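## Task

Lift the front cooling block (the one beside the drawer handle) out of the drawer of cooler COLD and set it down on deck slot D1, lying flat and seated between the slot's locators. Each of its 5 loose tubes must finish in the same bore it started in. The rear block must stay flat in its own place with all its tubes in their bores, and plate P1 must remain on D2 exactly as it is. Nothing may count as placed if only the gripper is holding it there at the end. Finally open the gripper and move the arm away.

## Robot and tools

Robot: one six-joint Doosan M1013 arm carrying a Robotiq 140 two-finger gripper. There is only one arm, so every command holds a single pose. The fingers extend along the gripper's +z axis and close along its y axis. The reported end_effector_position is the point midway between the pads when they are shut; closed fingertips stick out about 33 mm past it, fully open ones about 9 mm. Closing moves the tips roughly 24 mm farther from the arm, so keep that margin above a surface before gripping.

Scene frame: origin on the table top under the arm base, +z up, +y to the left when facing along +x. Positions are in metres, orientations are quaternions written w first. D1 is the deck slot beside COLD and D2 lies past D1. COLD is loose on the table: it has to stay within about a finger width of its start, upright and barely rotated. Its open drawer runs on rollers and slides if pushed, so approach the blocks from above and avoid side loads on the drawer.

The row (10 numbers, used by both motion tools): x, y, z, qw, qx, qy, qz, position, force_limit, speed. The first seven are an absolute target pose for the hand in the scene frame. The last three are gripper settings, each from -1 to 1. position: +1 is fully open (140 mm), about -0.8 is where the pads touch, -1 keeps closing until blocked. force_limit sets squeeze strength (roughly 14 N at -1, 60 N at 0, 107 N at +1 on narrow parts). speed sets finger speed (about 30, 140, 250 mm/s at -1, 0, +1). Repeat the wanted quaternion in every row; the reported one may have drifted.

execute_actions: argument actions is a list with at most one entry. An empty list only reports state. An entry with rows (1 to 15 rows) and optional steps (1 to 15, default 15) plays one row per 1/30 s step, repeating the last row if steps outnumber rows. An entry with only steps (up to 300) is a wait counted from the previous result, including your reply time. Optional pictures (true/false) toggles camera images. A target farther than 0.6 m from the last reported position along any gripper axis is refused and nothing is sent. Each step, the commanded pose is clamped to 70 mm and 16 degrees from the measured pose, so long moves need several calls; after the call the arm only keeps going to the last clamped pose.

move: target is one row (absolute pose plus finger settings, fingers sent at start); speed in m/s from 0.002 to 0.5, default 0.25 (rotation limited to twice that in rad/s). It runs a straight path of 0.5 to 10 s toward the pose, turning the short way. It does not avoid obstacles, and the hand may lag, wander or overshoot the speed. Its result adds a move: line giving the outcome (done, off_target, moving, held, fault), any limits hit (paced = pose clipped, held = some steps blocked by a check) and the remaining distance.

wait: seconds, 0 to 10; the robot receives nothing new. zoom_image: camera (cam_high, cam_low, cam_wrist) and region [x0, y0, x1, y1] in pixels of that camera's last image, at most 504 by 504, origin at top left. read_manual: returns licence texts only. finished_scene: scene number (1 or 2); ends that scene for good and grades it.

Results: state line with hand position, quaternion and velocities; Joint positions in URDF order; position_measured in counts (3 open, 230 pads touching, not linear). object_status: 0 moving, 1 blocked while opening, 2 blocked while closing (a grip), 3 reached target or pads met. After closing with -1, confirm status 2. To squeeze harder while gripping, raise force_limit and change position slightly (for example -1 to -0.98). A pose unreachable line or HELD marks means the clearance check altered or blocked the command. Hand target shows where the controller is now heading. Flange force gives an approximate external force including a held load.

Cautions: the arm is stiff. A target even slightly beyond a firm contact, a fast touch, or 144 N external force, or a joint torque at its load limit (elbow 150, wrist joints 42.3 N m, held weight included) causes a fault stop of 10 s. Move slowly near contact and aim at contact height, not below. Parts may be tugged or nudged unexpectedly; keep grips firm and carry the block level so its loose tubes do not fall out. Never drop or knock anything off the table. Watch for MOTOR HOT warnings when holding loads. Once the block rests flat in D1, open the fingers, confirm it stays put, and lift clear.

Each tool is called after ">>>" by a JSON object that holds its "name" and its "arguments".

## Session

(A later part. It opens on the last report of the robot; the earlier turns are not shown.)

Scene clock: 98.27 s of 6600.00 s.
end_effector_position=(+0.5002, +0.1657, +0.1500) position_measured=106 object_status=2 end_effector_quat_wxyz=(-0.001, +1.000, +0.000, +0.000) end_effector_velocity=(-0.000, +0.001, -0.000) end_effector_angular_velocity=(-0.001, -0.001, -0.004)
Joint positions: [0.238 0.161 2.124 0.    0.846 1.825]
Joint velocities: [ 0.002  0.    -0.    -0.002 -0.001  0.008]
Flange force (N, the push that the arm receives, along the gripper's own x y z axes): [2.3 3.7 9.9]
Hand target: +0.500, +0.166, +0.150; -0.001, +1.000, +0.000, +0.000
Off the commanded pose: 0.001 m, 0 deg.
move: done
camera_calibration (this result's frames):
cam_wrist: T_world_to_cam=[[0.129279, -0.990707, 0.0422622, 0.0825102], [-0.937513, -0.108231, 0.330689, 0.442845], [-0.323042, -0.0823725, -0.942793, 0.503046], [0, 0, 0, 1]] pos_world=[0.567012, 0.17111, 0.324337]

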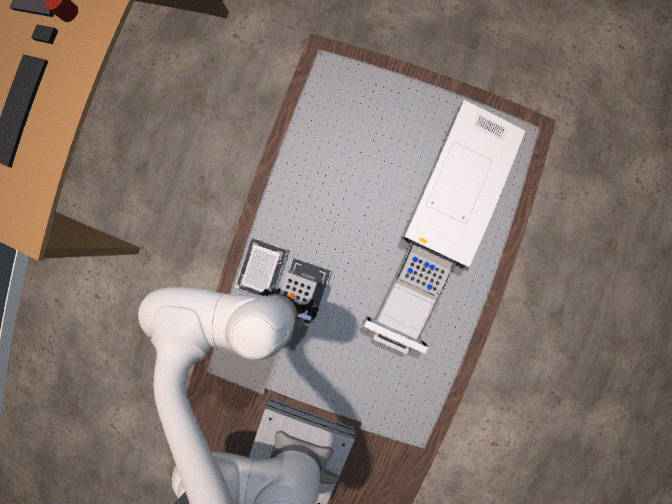

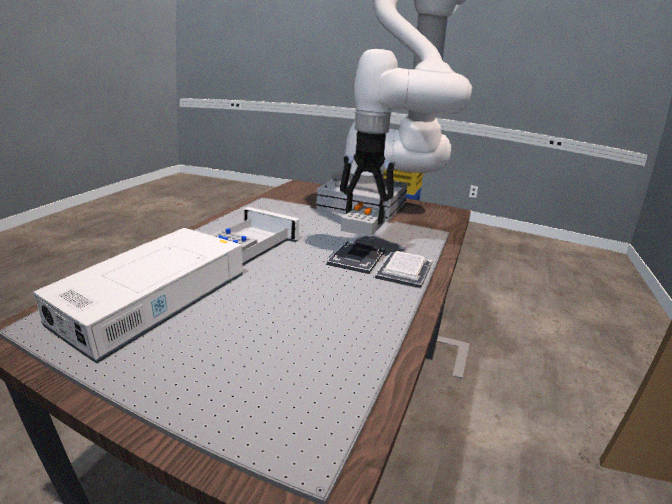

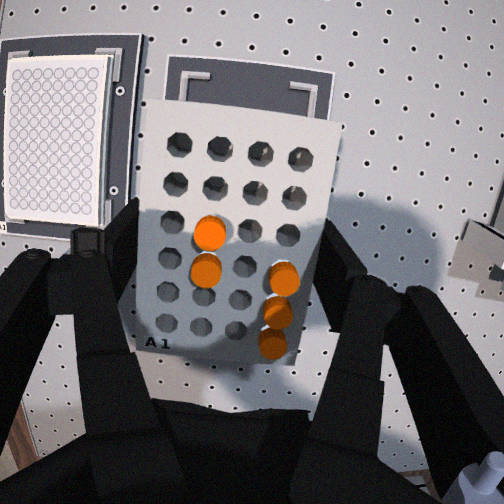

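>>> {"name": "move", "arguments": {"target": [0.519,0.160,0.086,0,0.9999,0.013,0,-1,0.8,-1], "speed": 0.05}}

>>> {"name": "zoom_image", "arguments": {"camera": "cam_wrist", "region": [120, 50, 370, 150]}}

>>> {"name": "zoom_image", "arguments": {"camera": "cam_low", "region": [315, 215, 415, 285]}}

Scene clock: 113.23 s of 6600.00 s.
end_effector_position=(+0.5190, +0.1600, +0.0860) position_measured=106 object_status=2 end_effector_quat_wxyz=(-0.000, +1.000, +0.013, +0.000) end_effector_velocity=(+0.000, -0.000, -0.001) end_effector_angular_velocity=(-0.000, +0.000, +0.000)
Joint positions: [ 0.219  0.27   2.14  -0.001  0.722  1.782]
Joint velocities: [-0.     0.002  0.001 -0.    -0.002 -0.001]
Flange force (N, the push that the arm receives, along the gripper's own x y z axes): [-1.2 2.8 7.4]
Hand target: +0.519, +0.160, +0.086; -0.000, +1.000, +0.013, -0.000
Off the commanded pose: 0.000 m, 0 deg.
After step 90, 10.30 s passed at rest.
move: done
camera_calibration (this result's frames):
cam_wrist: T_world_to_cam=[[0.154785, -0.986997, 0.0433536, 0.0631928], [-0.934285, -0.13197, 0.331203, 0.483078], [-0.321174, -0.0917697, -0.942563, 0.448748], [0, 0, 0, 1]] pos_world=[0.585678, 0.167304, 0.260237]

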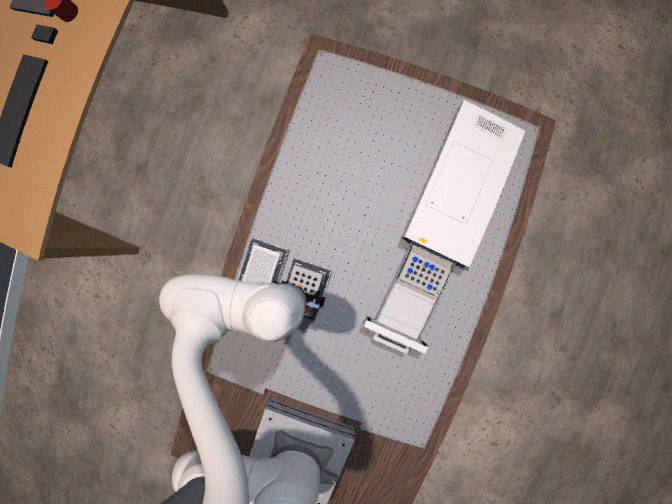

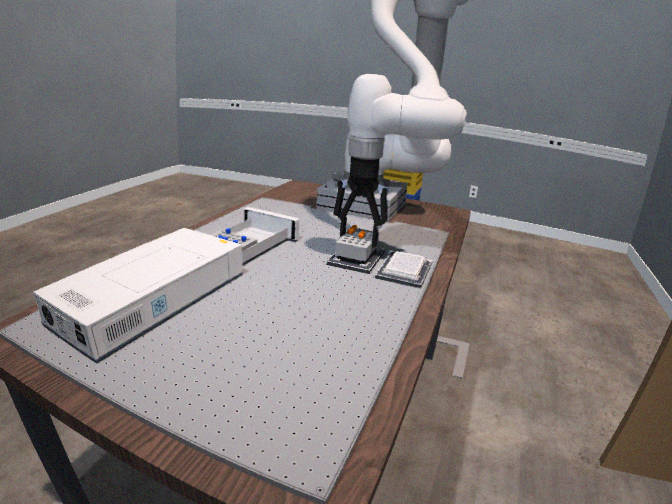

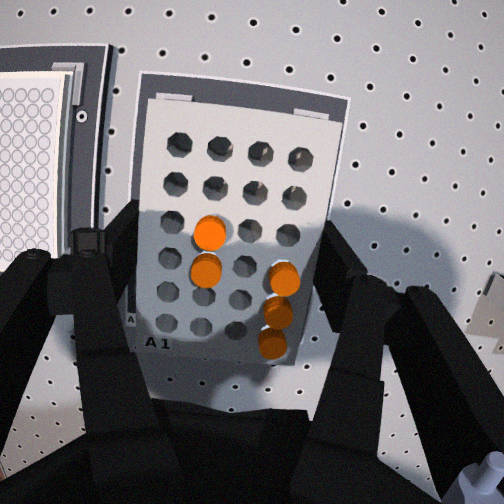

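Region (120, 50, 370, 150) of cam_wrist's 504x504 image, scaled by 2.016, with more detail than that image has; it fills the top 202 rows of this view, and the rest is white.

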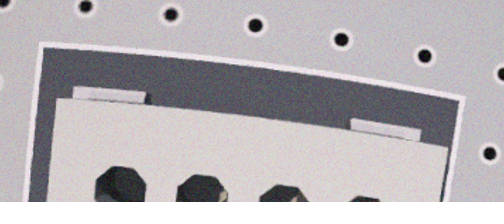

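Region (315, 215, 415, 285) of cam_low's 672x504 image, scaled by 5.040, with more detail than that image has; it fills the top 353 rows of this view, and the rest is white.

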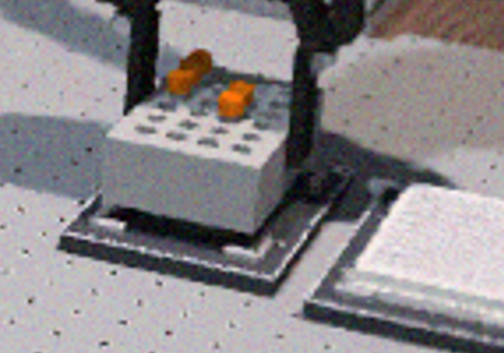

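>>> {"name": "move", "arguments": {"target": [0.5175,0.1605,0.080,0,0.9999,0.013,0,-1,0.8,-1], "speed": 0.008}}

>>> {"name": "move", "arguments": {"target": [0.5175,0.1605,0.0775,0,0.9999,0.013,0,-1,0.8,-1], "speed": 0.003}}

>>> {"name": "zoom_image", "arguments": {"camera": "cam_wrist", "region": [120, 50, 370, 150]}}

>>> {"name": "zoom_image", "arguments": {"camera": "cam_low", "region": [315, 215, 415, 285]}}

Scene clock: 130.87 s of 6600.00 s.
end_effector_position=(+0.5175, +0.1605, +0.0800) position_measured=106 object_status=2 end_effector_quat_wxyz=(-0.000, +1.000, +0.013, -0.000) end_effector_velocity=(-0.000, +0.000, -0.001) end_effector_angular_velocity=(-0.000, +0.001, +0.000)
Joint positions: [ 0.221  0.277  2.146 -0.001  0.709  1.783]
Joint velocities: [ 0.     0.001  0.001 -0.    -0.001  0.   ]
Flange force (N, the push that the arm receives, along the gripper's own x y z axes): [2.6 1.4 9.6]
Hand target: +0.517, +0.161, +0.080; -0.000, +1.000, +0.013, -0.000
Off the commanded pose: 0.000 m, 0 deg.
After step 90, 13.63 s passed at rest.
move: done
camera_calibration (this result's frames):
cam_wrist: T_world_to_cam=[[0.154665, -0.987016, 0.0433268, 0.0642546], [-0.934297, -0.131865, 0.331211, 0.483734], [-0.321197, -0.091707, -0.942561, 0.442722], [0, 0, 0, 1]] pos_world=[0.584214, 0.167809, 0.25429]

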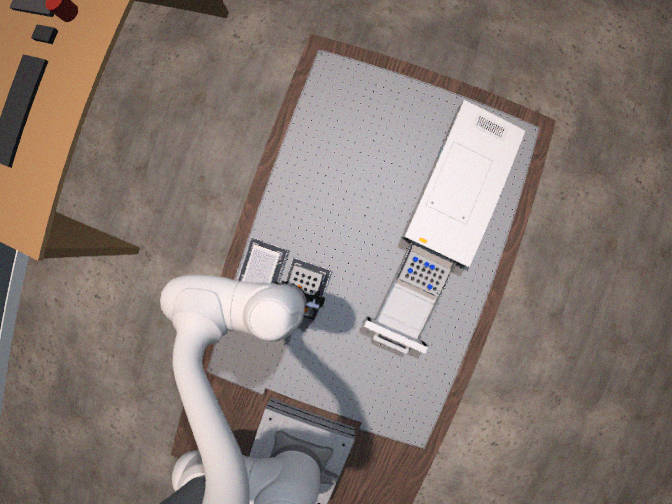

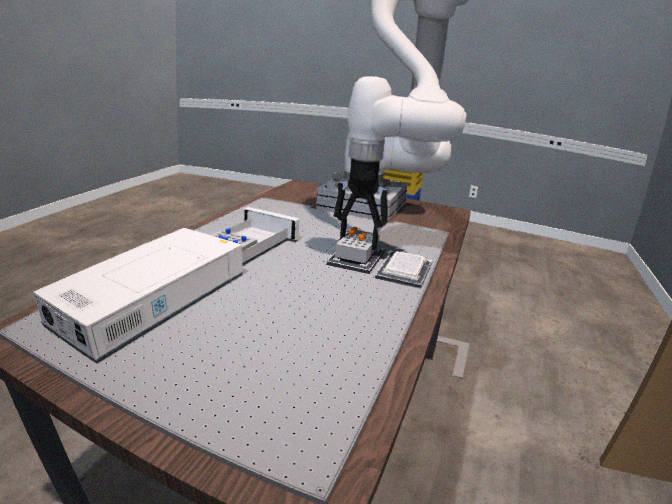

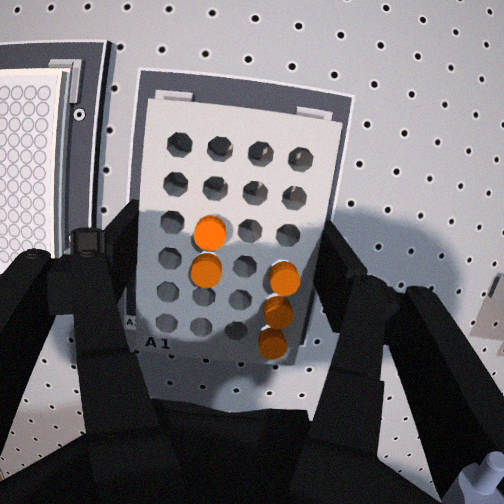

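Scene clock: 131.93 s of 6600.00 s.
end_effector_position=(+0.5175, +0.1605, +0.0775) position_measured=106 object_status=2 end_effector_quat_wxyz=(-0.000, +1.000, +0.013, -0.000) end_effector_velocity=(-0.000, -0.000, -0.001) end_effector_angular_velocity=(-0.000, +0.002, -0.001)
Joint positions: [ 0.221  0.28   2.147 -0.001  0.704  1.783]
Joint velocities: [-0.001  0.002  0.     0.    -0.    -0.   ]
Flange force (N, the push that the arm receives, along the gripper's own x y z axes): [1.9 2.6 10.1]
Hand target: +0.517, +0.161, +0.077; -0.000, +1.000, +0.013, -0.000
Off the commanded pose: 0.000 m, 0 deg.
move: done
camera_calibration (this result's frames):
cam_wrist: T_world_to_cam=[[0.154643, -0.98702, 0.0433218, 0.0643821], [-0.9343, -0.131845, 0.331212, 0.484558], [-0.321201, -0.0916951, -0.942561, 0.440344], [0, 0, 0, 1]] pos_world=[0.584205, 0.16781, 0.251771]

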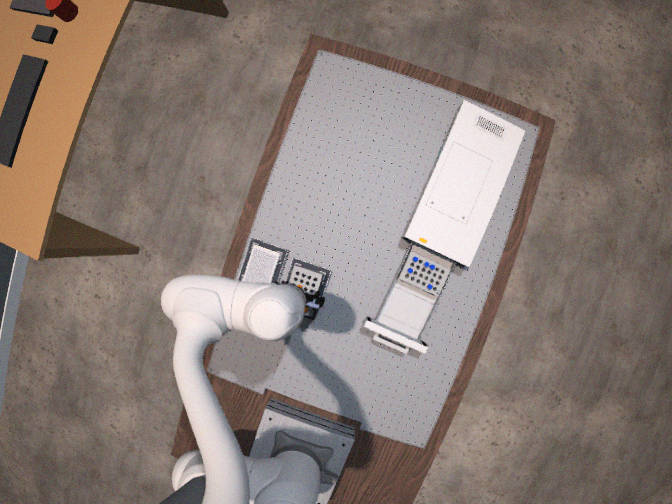

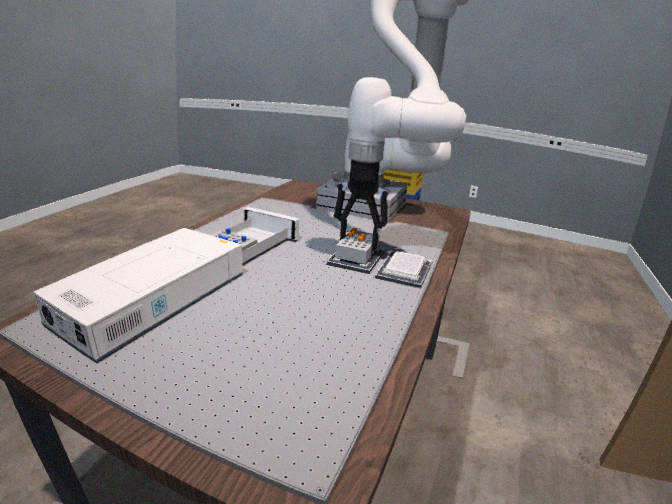

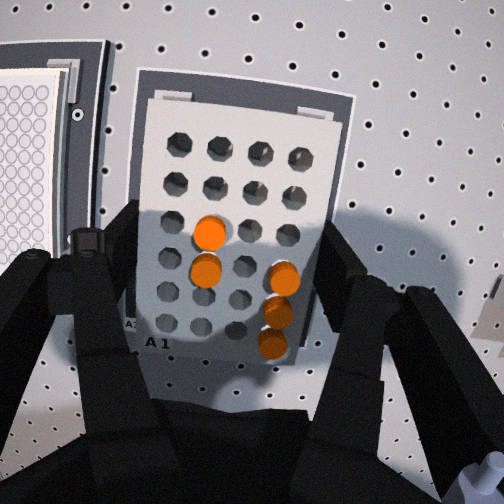

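Region (120, 50, 370, 150) of cam_wrist's 504x504 image, scaled by 2.016, with more detail than that image has; it fills the top 202 rows of this view, and the rest is white.

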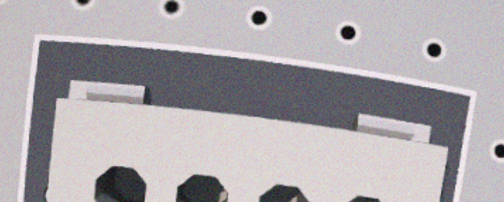

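Region (315, 215, 415, 285) of cam_low's 672x504 image, scaled by 5.040, with more detail than that image has; it fills the top 353 rows of this view, and the rest is white.

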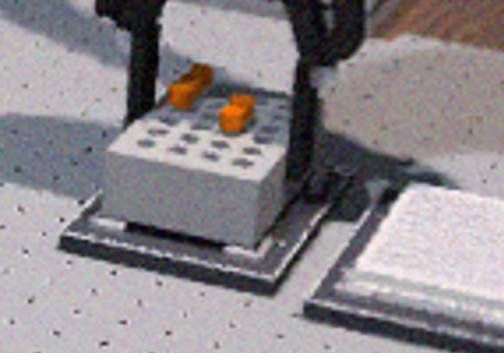

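>>> {"name": "move", "arguments": {"target": [0.5175,0.1602,0.0755,0,0.9999,0.013,0,-1,0.8,-1], "speed": 0.003}}

Scene clock: 137.30 s of 6600.00 s.
end_effector_position=(+0.5175, +0.1602, +0.0755) position_measured=106 object_status=2 end_effector_quat_wxyz=(+0.000, +1.000, +0.013, -0.000) end_effector_velocity=(+0.000, -0.000, +0.000) end_effector_angular_velocity=(+0.000, -0.002, -0.000)
Joint positions: [ 0.22   0.283  2.149 -0.001  0.7    1.783]
Joint velocities: [-0.001 -0.001  0.     0.    -0.001 -0.001]
Flange force (N, the push that the arm receives, along the gripper's own x y z axes): [0.5 2.0 8.3]
Hand target: +0.517, +0.160, +0.075; -0.000, +1.000, +0.013, -0.000
Off the commanded pose: 0.000 m, 0 deg.
After step 90, 1.47 s passed at rest.
move: done
camera_calibration (this result's frames):
cam_wrist: T_world_to_cam=[[0.154662, -0.987015, 0.0433782, 0.0641507], [-0.934301, -0.131846, 0.331207, 0.485182], [-0.321187, -0.0917534, -0.94256, 0.438433], [0, 0, 0, 1]] pos_world=[0.584204, 0.167515, 0.249772]

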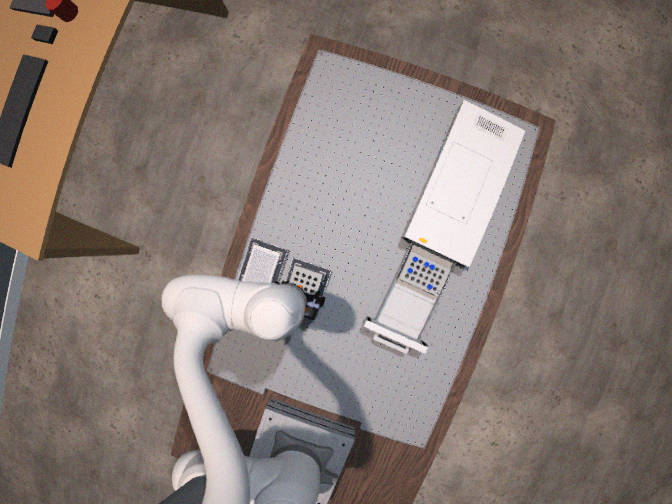

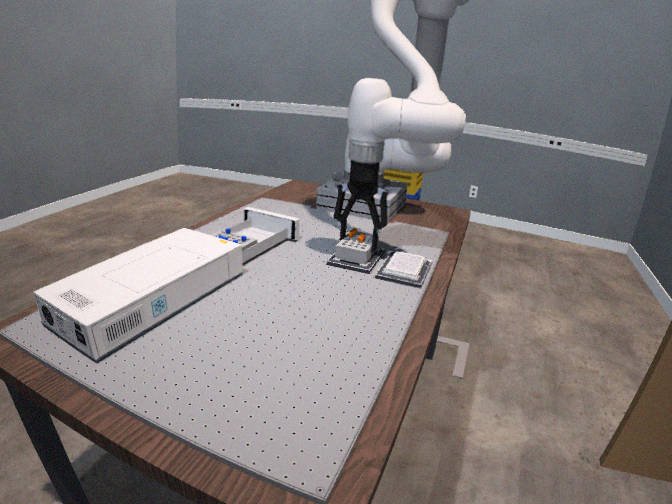

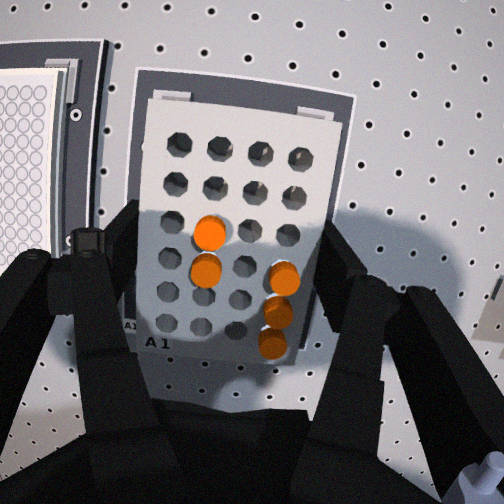

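>>> {"name": "move", "arguments": {"target": [0.5175,0.1602,0.0738,0,0.9999,0.013,0,-1,0.8,-1], "speed": 0.003}}

Scene clock: 144.10 s of 6600.00 s.
end_effector_position=(+0.5174, +0.1602, +0.0738) position_measured=106 object_status=2 end_effector_quat_wxyz=(+0.000, +1.000, +0.013, -0.000) end_effector_velocity=(+0.001, -0.000, -0.000) end_effector_angular_velocity=(+0.000, -0.001, -0.001)
Joint positions: [ 0.22   0.286  2.15  -0.001  0.697  1.783]
Joint velocities: [-0.     0.001 -0.     0.    -0.002  0.   ]
Flange force (N, the push that the arm receives, along the gripper's own x y z axes): [-34.3 0.9 -39.2]
Hand target: +0.517, +0.160, +0.074; -0.000, +1.000, +0.013, -0.000
Off the commanded pose: 0.000 m, 0 deg.
After step 90, 3.00 s passed at rest.
move: done
camera_calibration (this result's frames):
cam_wrist: T_world_to_cam=[[0.154724, -0.987005, 0.0433855, 0.0641767], [-0.934251, -0.131891, 0.33133, 0.485658], [-0.321302, -0.0917979, -0.942517, 0.436862], [0, 0, 0, 1]] pos_world=[0.584161, 0.167499, 0.248053]

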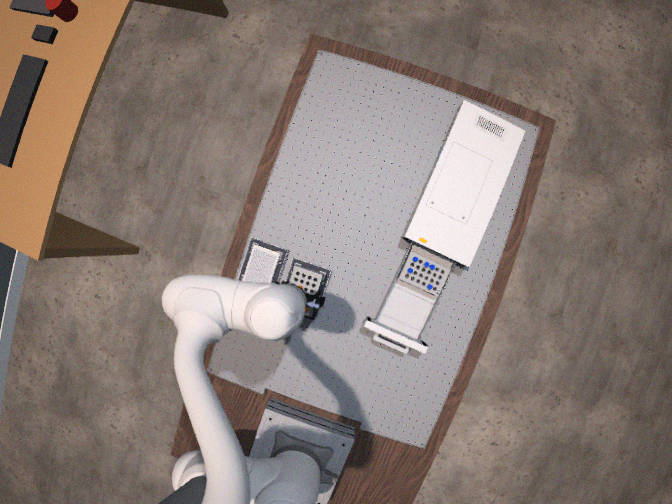

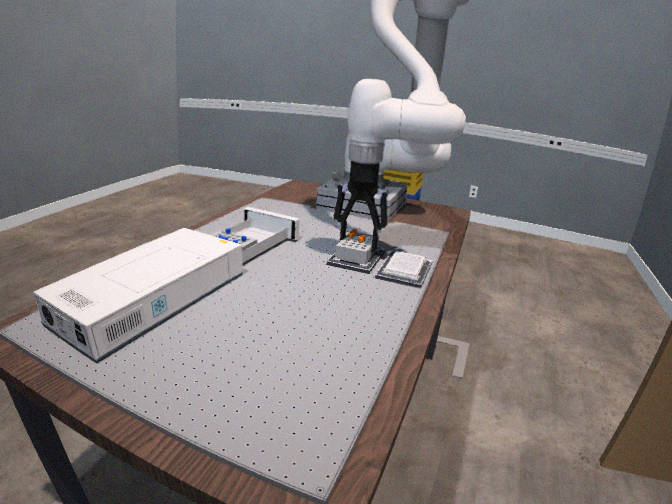

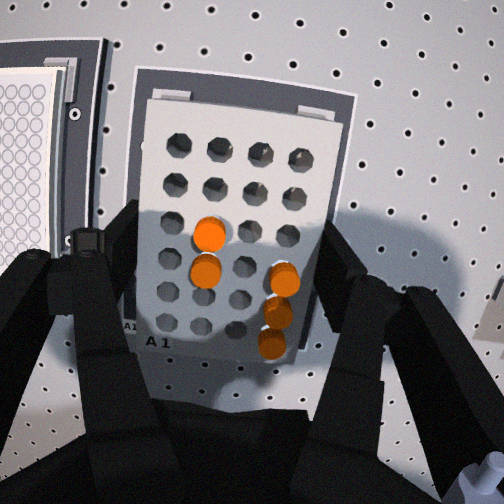

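>>> {"name": "move", "arguments": {"target": [0.5163,0.1602,0.0738,0,0.9999,0.013,0,-1,0.8,-1], "speed": 0.003}}

>>> {"name": "move", "arguments": {"target": [0.5163,0.1602,0.0726,0,0.9999,0.013,0,-1,0.8,-1], "speed": 0.003}}

Scene clock: 151.33 s of 6600.00 s.
end_effector_position=(+0.5163, +0.1602, +0.0737) position_measured=106 object_status=2 end_effector_quat_wxyz=(-0.000, +1.000, +0.013, +0.000) end_effector_velocity=(-0.000, +0.000, +0.000) end_effector_angular_velocity=(-0.000, +0.000, -0.000)
Joint positions: [ 0.221  0.284  2.152 -0.001  0.696  1.783]
Joint velocities: [ 0.    -0.001 -0.    -0.     0.001  0.001]
Flange force (N, the push that the arm receives, along the gripper's own x y z axes): [-0.7 1.3 6.7]
Hand target: +0.516, +0.160, +0.074; -0.000, +1.000, +0.013, +0.000
Off the commanded pose: 0.000 m, 0 deg.
After step 90, 3.53 s passed at rest.
move: done
camera_calibration (this result's frames):
cam_wrist: T_world_to_cam=[[0.154704, -0.987009, 0.0433685, 0.0643543], [-0.934298, -0.131889, 0.331198, 0.484707], [-0.321176, -0.0917566, -0.942564, 0.436355], [0, 0, 0, 1]] pos_world=[0.583051, 0.167484, 0.247968]

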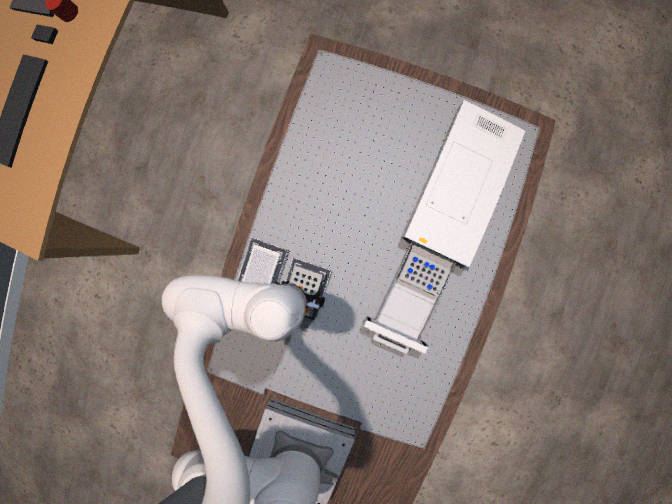

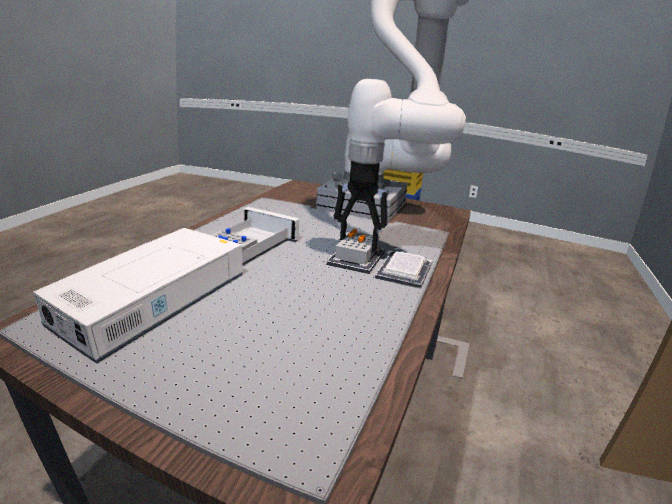

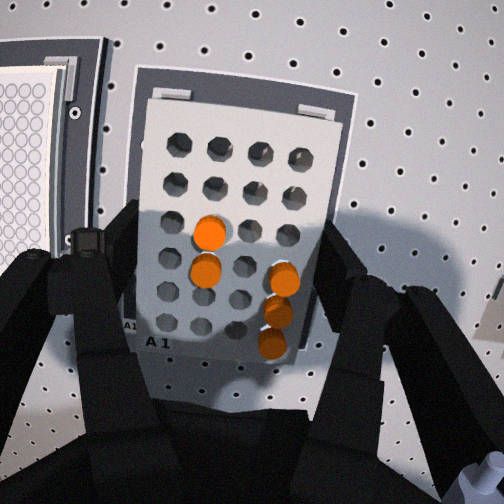

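Scene clock: 152.03 s of 6600.00 s.
end_effector_position=(+0.5163, +0.1602, +0.0726) position_measured=106 object_status=2 end_effector_quat_wxyz=(-0.000, +1.000, +0.013, +0.000) end_effector_velocity=(+0.001, +0.000, +0.000) end_effector_angular_velocity=(+0.001, -0.003, +0.001)
Joint positions: [ 0.221  0.286  2.152 -0.001  0.693  1.783]
Joint velocities: [ 0.    -0.001  0.    -0.    -0.002 -0.   ]
Flange force (N, the push that the arm receives, along the gripper's own x y z axes): [2.1 1.9 9.4]
Hand target: +0.516, +0.160, +0.073; -0.000, +1.000, +0.013, -0.000
Off the commanded pose: 0.000 m, 0 deg.
move: done
camera_calibration (this result's frames):
cam_wrist: T_world_to_cam=[[0.154688, -0.987011, 0.0433647, 0.0644397], [-0.934304, -0.131877, 0.331186, 0.485032], [-0.321166, -0.0917464, -0.942568, 0.435313], [0, 0, 0, 1]] pos_world=[0.583007, 0.167506, 0.246882]

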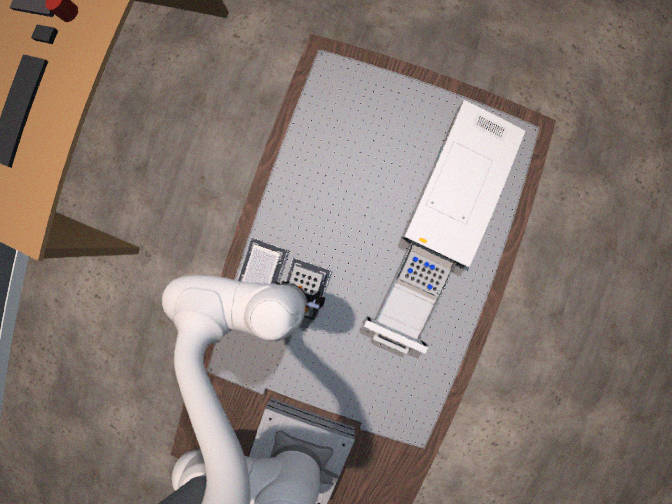

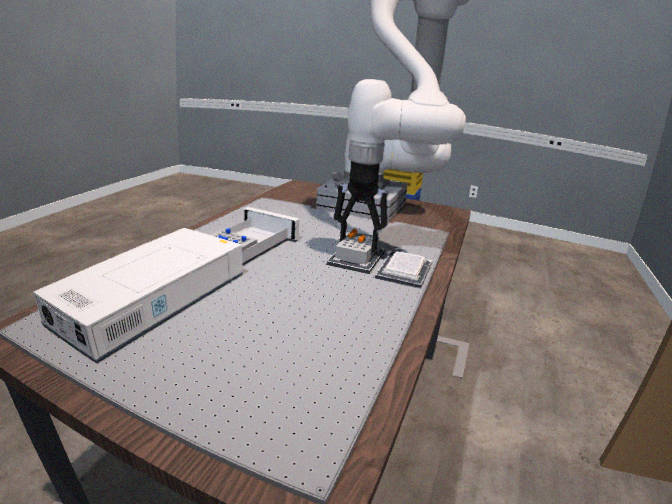

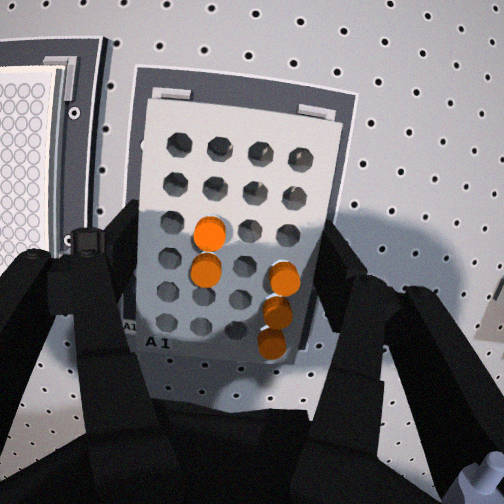

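>>> {"name": "move", "arguments": {"target": [0.5163,0.1602,0.0708,0,0.9999,0.013,0,-1,0.8,-1], "speed": 0.003}}

Scene clock: 159.47 s of 6600.00 s.
end_effector_position=(+0.5163, +0.1602, +0.0709) position_measured=106 object_status=2 end_effector_quat_wxyz=(-0.000, +1.000, +0.013, +0.000) end_effector_velocity=(+0.000, +0.000, +0.000) end_effector_angular_velocity=(+0.000, -0.001, -0.000)
Joint positions: [ 0.221  0.289  2.153 -0.001  0.69   1.783]
Joint velocities: [-0.    -0.001  0.     0.    -0.    -0.   ]
Flange force (N, the push that the arm receives, along the gripper's own x y z axes): [5.9 1.7 -3.1]
Hand target: +0.516, +0.160, +0.071; -0.000, +1.000, +0.013, -0.000
Off the commanded pose: 0.000 m, 0 deg.
After step 90, 3.60 s passed at rest.
move: done
camera_calibration (this result's frames):
cam_wrist: T_world_to_cam=[[0.154708, -0.987008, 0.0433689, 0.0645088], [-0.934329, -0.131903, 0.331104, 0.485674], [-0.321082, -0.0917455, -0.942597, 0.433619], [0, 0, 0, 1]] pos_world=[0.583027, 0.167515, 0.245121]

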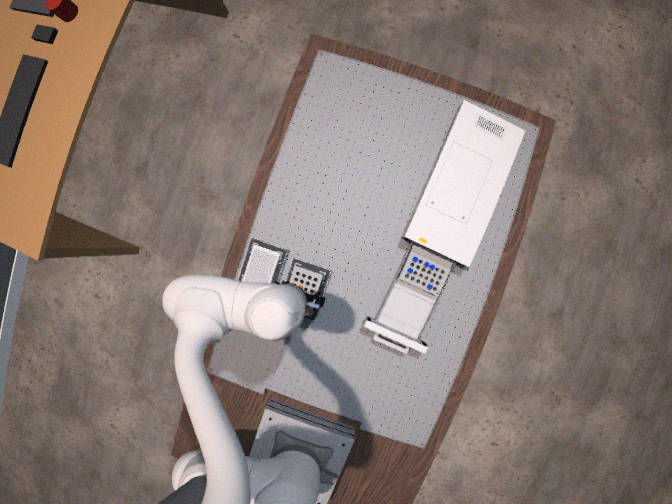

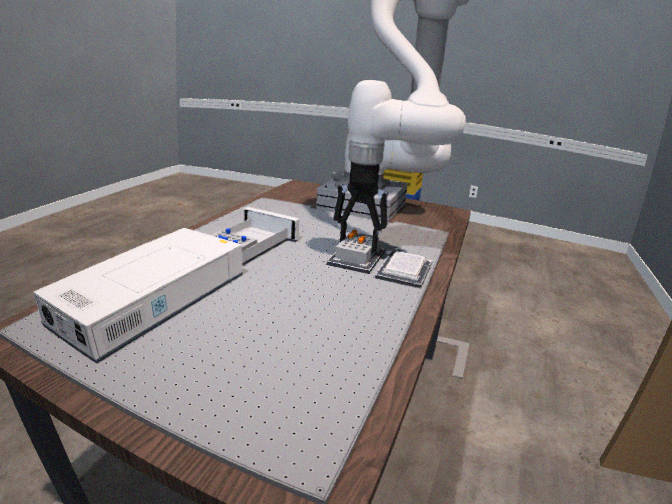

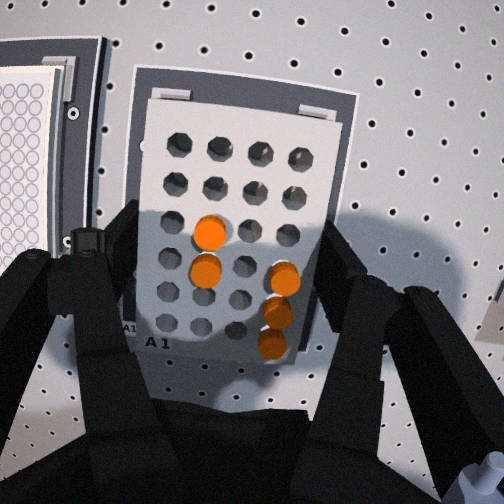

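>>> {"name": "move", "arguments": {"target": [0.5163,0.1602,0.0708,0,0.9999,0.013,0,0.4,0.8,-1]}}

>>> {"name": "move", "arguments": {"target": [0.5163,0.1602,0.22,0,0.9999,0.013,0,0.4,0.8,-1], "speed": 0.15}}

>>> {"name": "zoom_image", "arguments": {"camera": "cam_low", "region": [315, 215, 415, 285]}}

Scene clock: 168.03 s of 6600.00 s.
end_effector_position=(+0.5163, +0.1602, +0.0707) position_measured=78 object_status=0 end_effector_quat_wxyz=(+0.000, +1.000, +0.013, -0.000) end_effector_velocity=(-0.000, -0.000, +0.001) end_effector_angular_velocity=(+0.000, +0.000, -0.000)
Joint positions: [ 0.221  0.289  2.153 -0.001  0.69   1.783]
Joint velocities: [-0.    -0.001  0.     0.     0.001 -0.   ]
Flange force (N, the push that the arm receives, along the gripper's own x y z axes): [1.7 2.1 0.5]
Hand target: +0.516, +0.160, +0.071; +0.000, +1.000, +0.013, -0.000
Off the commanded pose: 0.000 m, 0 deg.
After step 90, 4.77 s passed at rest.
move: done
camera_calibration (this result's frames):
cam_wrist: T_world_to_cam=[[0.154716, -0.987006, 0.0433898, 0.0645017], [-0.934248, -0.13188, 0.331342, 0.485577], [-0.321315, -0.0918007, -0.942512, 0.433616], [0, 0, 0, 1]] pos_world=[0.582997, 0.167508, 0.244998]

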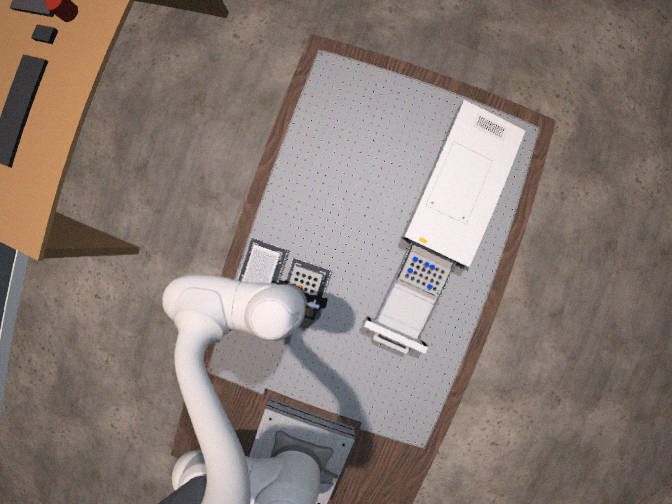

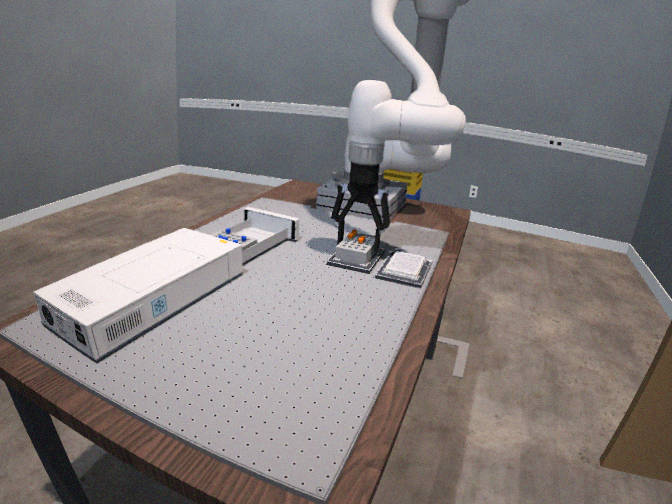

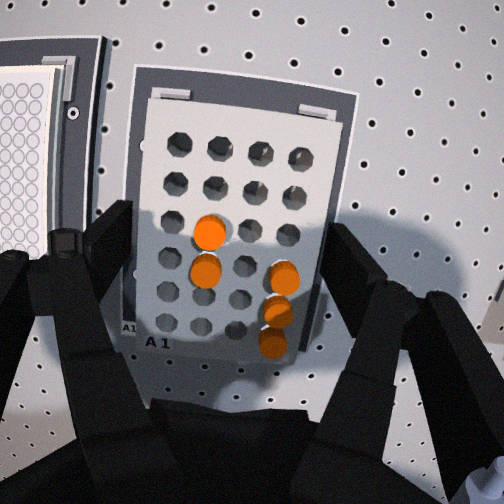

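Scene clock: 169.43 s of 6600.00 s.
end_effector_position=(+0.5163, +0.1601, +0.2200) position_measured=78 object_status=3 end_effector_quat_wxyz=(+0.000, +1.000, +0.013, +0.000) end_effector_velocity=(-0.000, -0.000, +0.001) end_effector_angular_velocity=(+0.000, +0.002, -0.001)
Joint positions: [ 0.221  0.103  2.036 -0.001  0.993  1.783]
Joint velocities: [-0.    -0.001 -0.001  0.001  0.004 -0.   ]
Flange force (N, the push that the arm receives, along the gripper's own x y z axes): [-0.7 2.7 -2.9]
Hand target: +0.516, +0.160, +0.220; +0.000, +1.000, +0.013, +0.000
Off the commanded pose: 0.000 m, 0 deg.
move: done
camera_calibration (this result's frames):
cam_wrist: T_world_to_cam=[[0.154547, -0.987023, 0.0435967, 0.0580109], [-0.934324, -0.131666, 0.331215, 0.436184], [-0.321177, -0.0919219, -0.942547, 0.574303], [0, 0, 0, 1]] pos_world=[0.583025, 0.16748, 0.394308]

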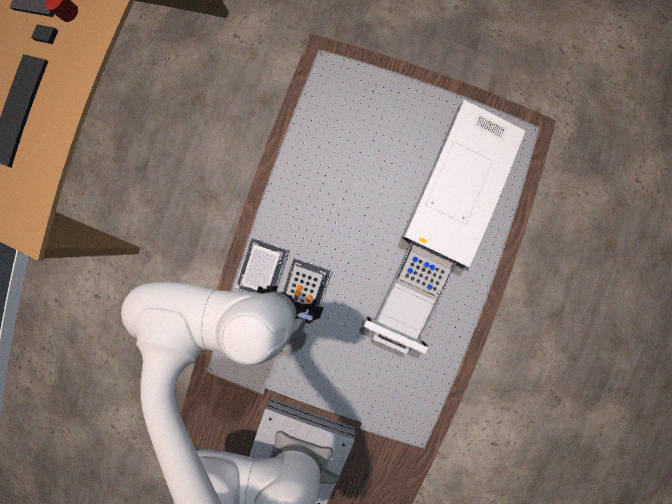

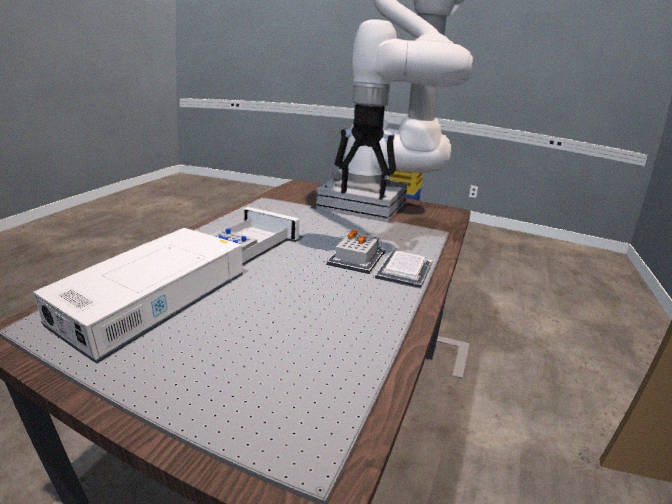

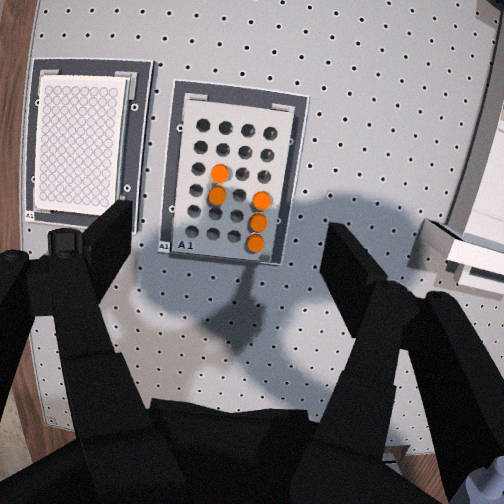

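Region (315, 215, 415, 285) of cam_low's 672x504 image, scaled by 5.040, with more detail than that image has; it fills the top 353 rows of this view, and the rest is white.

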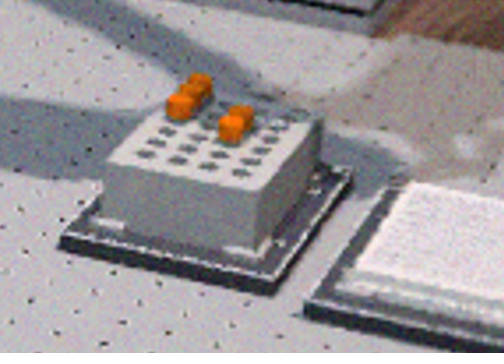

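>>> {"name": "finished_scene", "arguments": {"scene": 2}}

The scene is finished: the task was done.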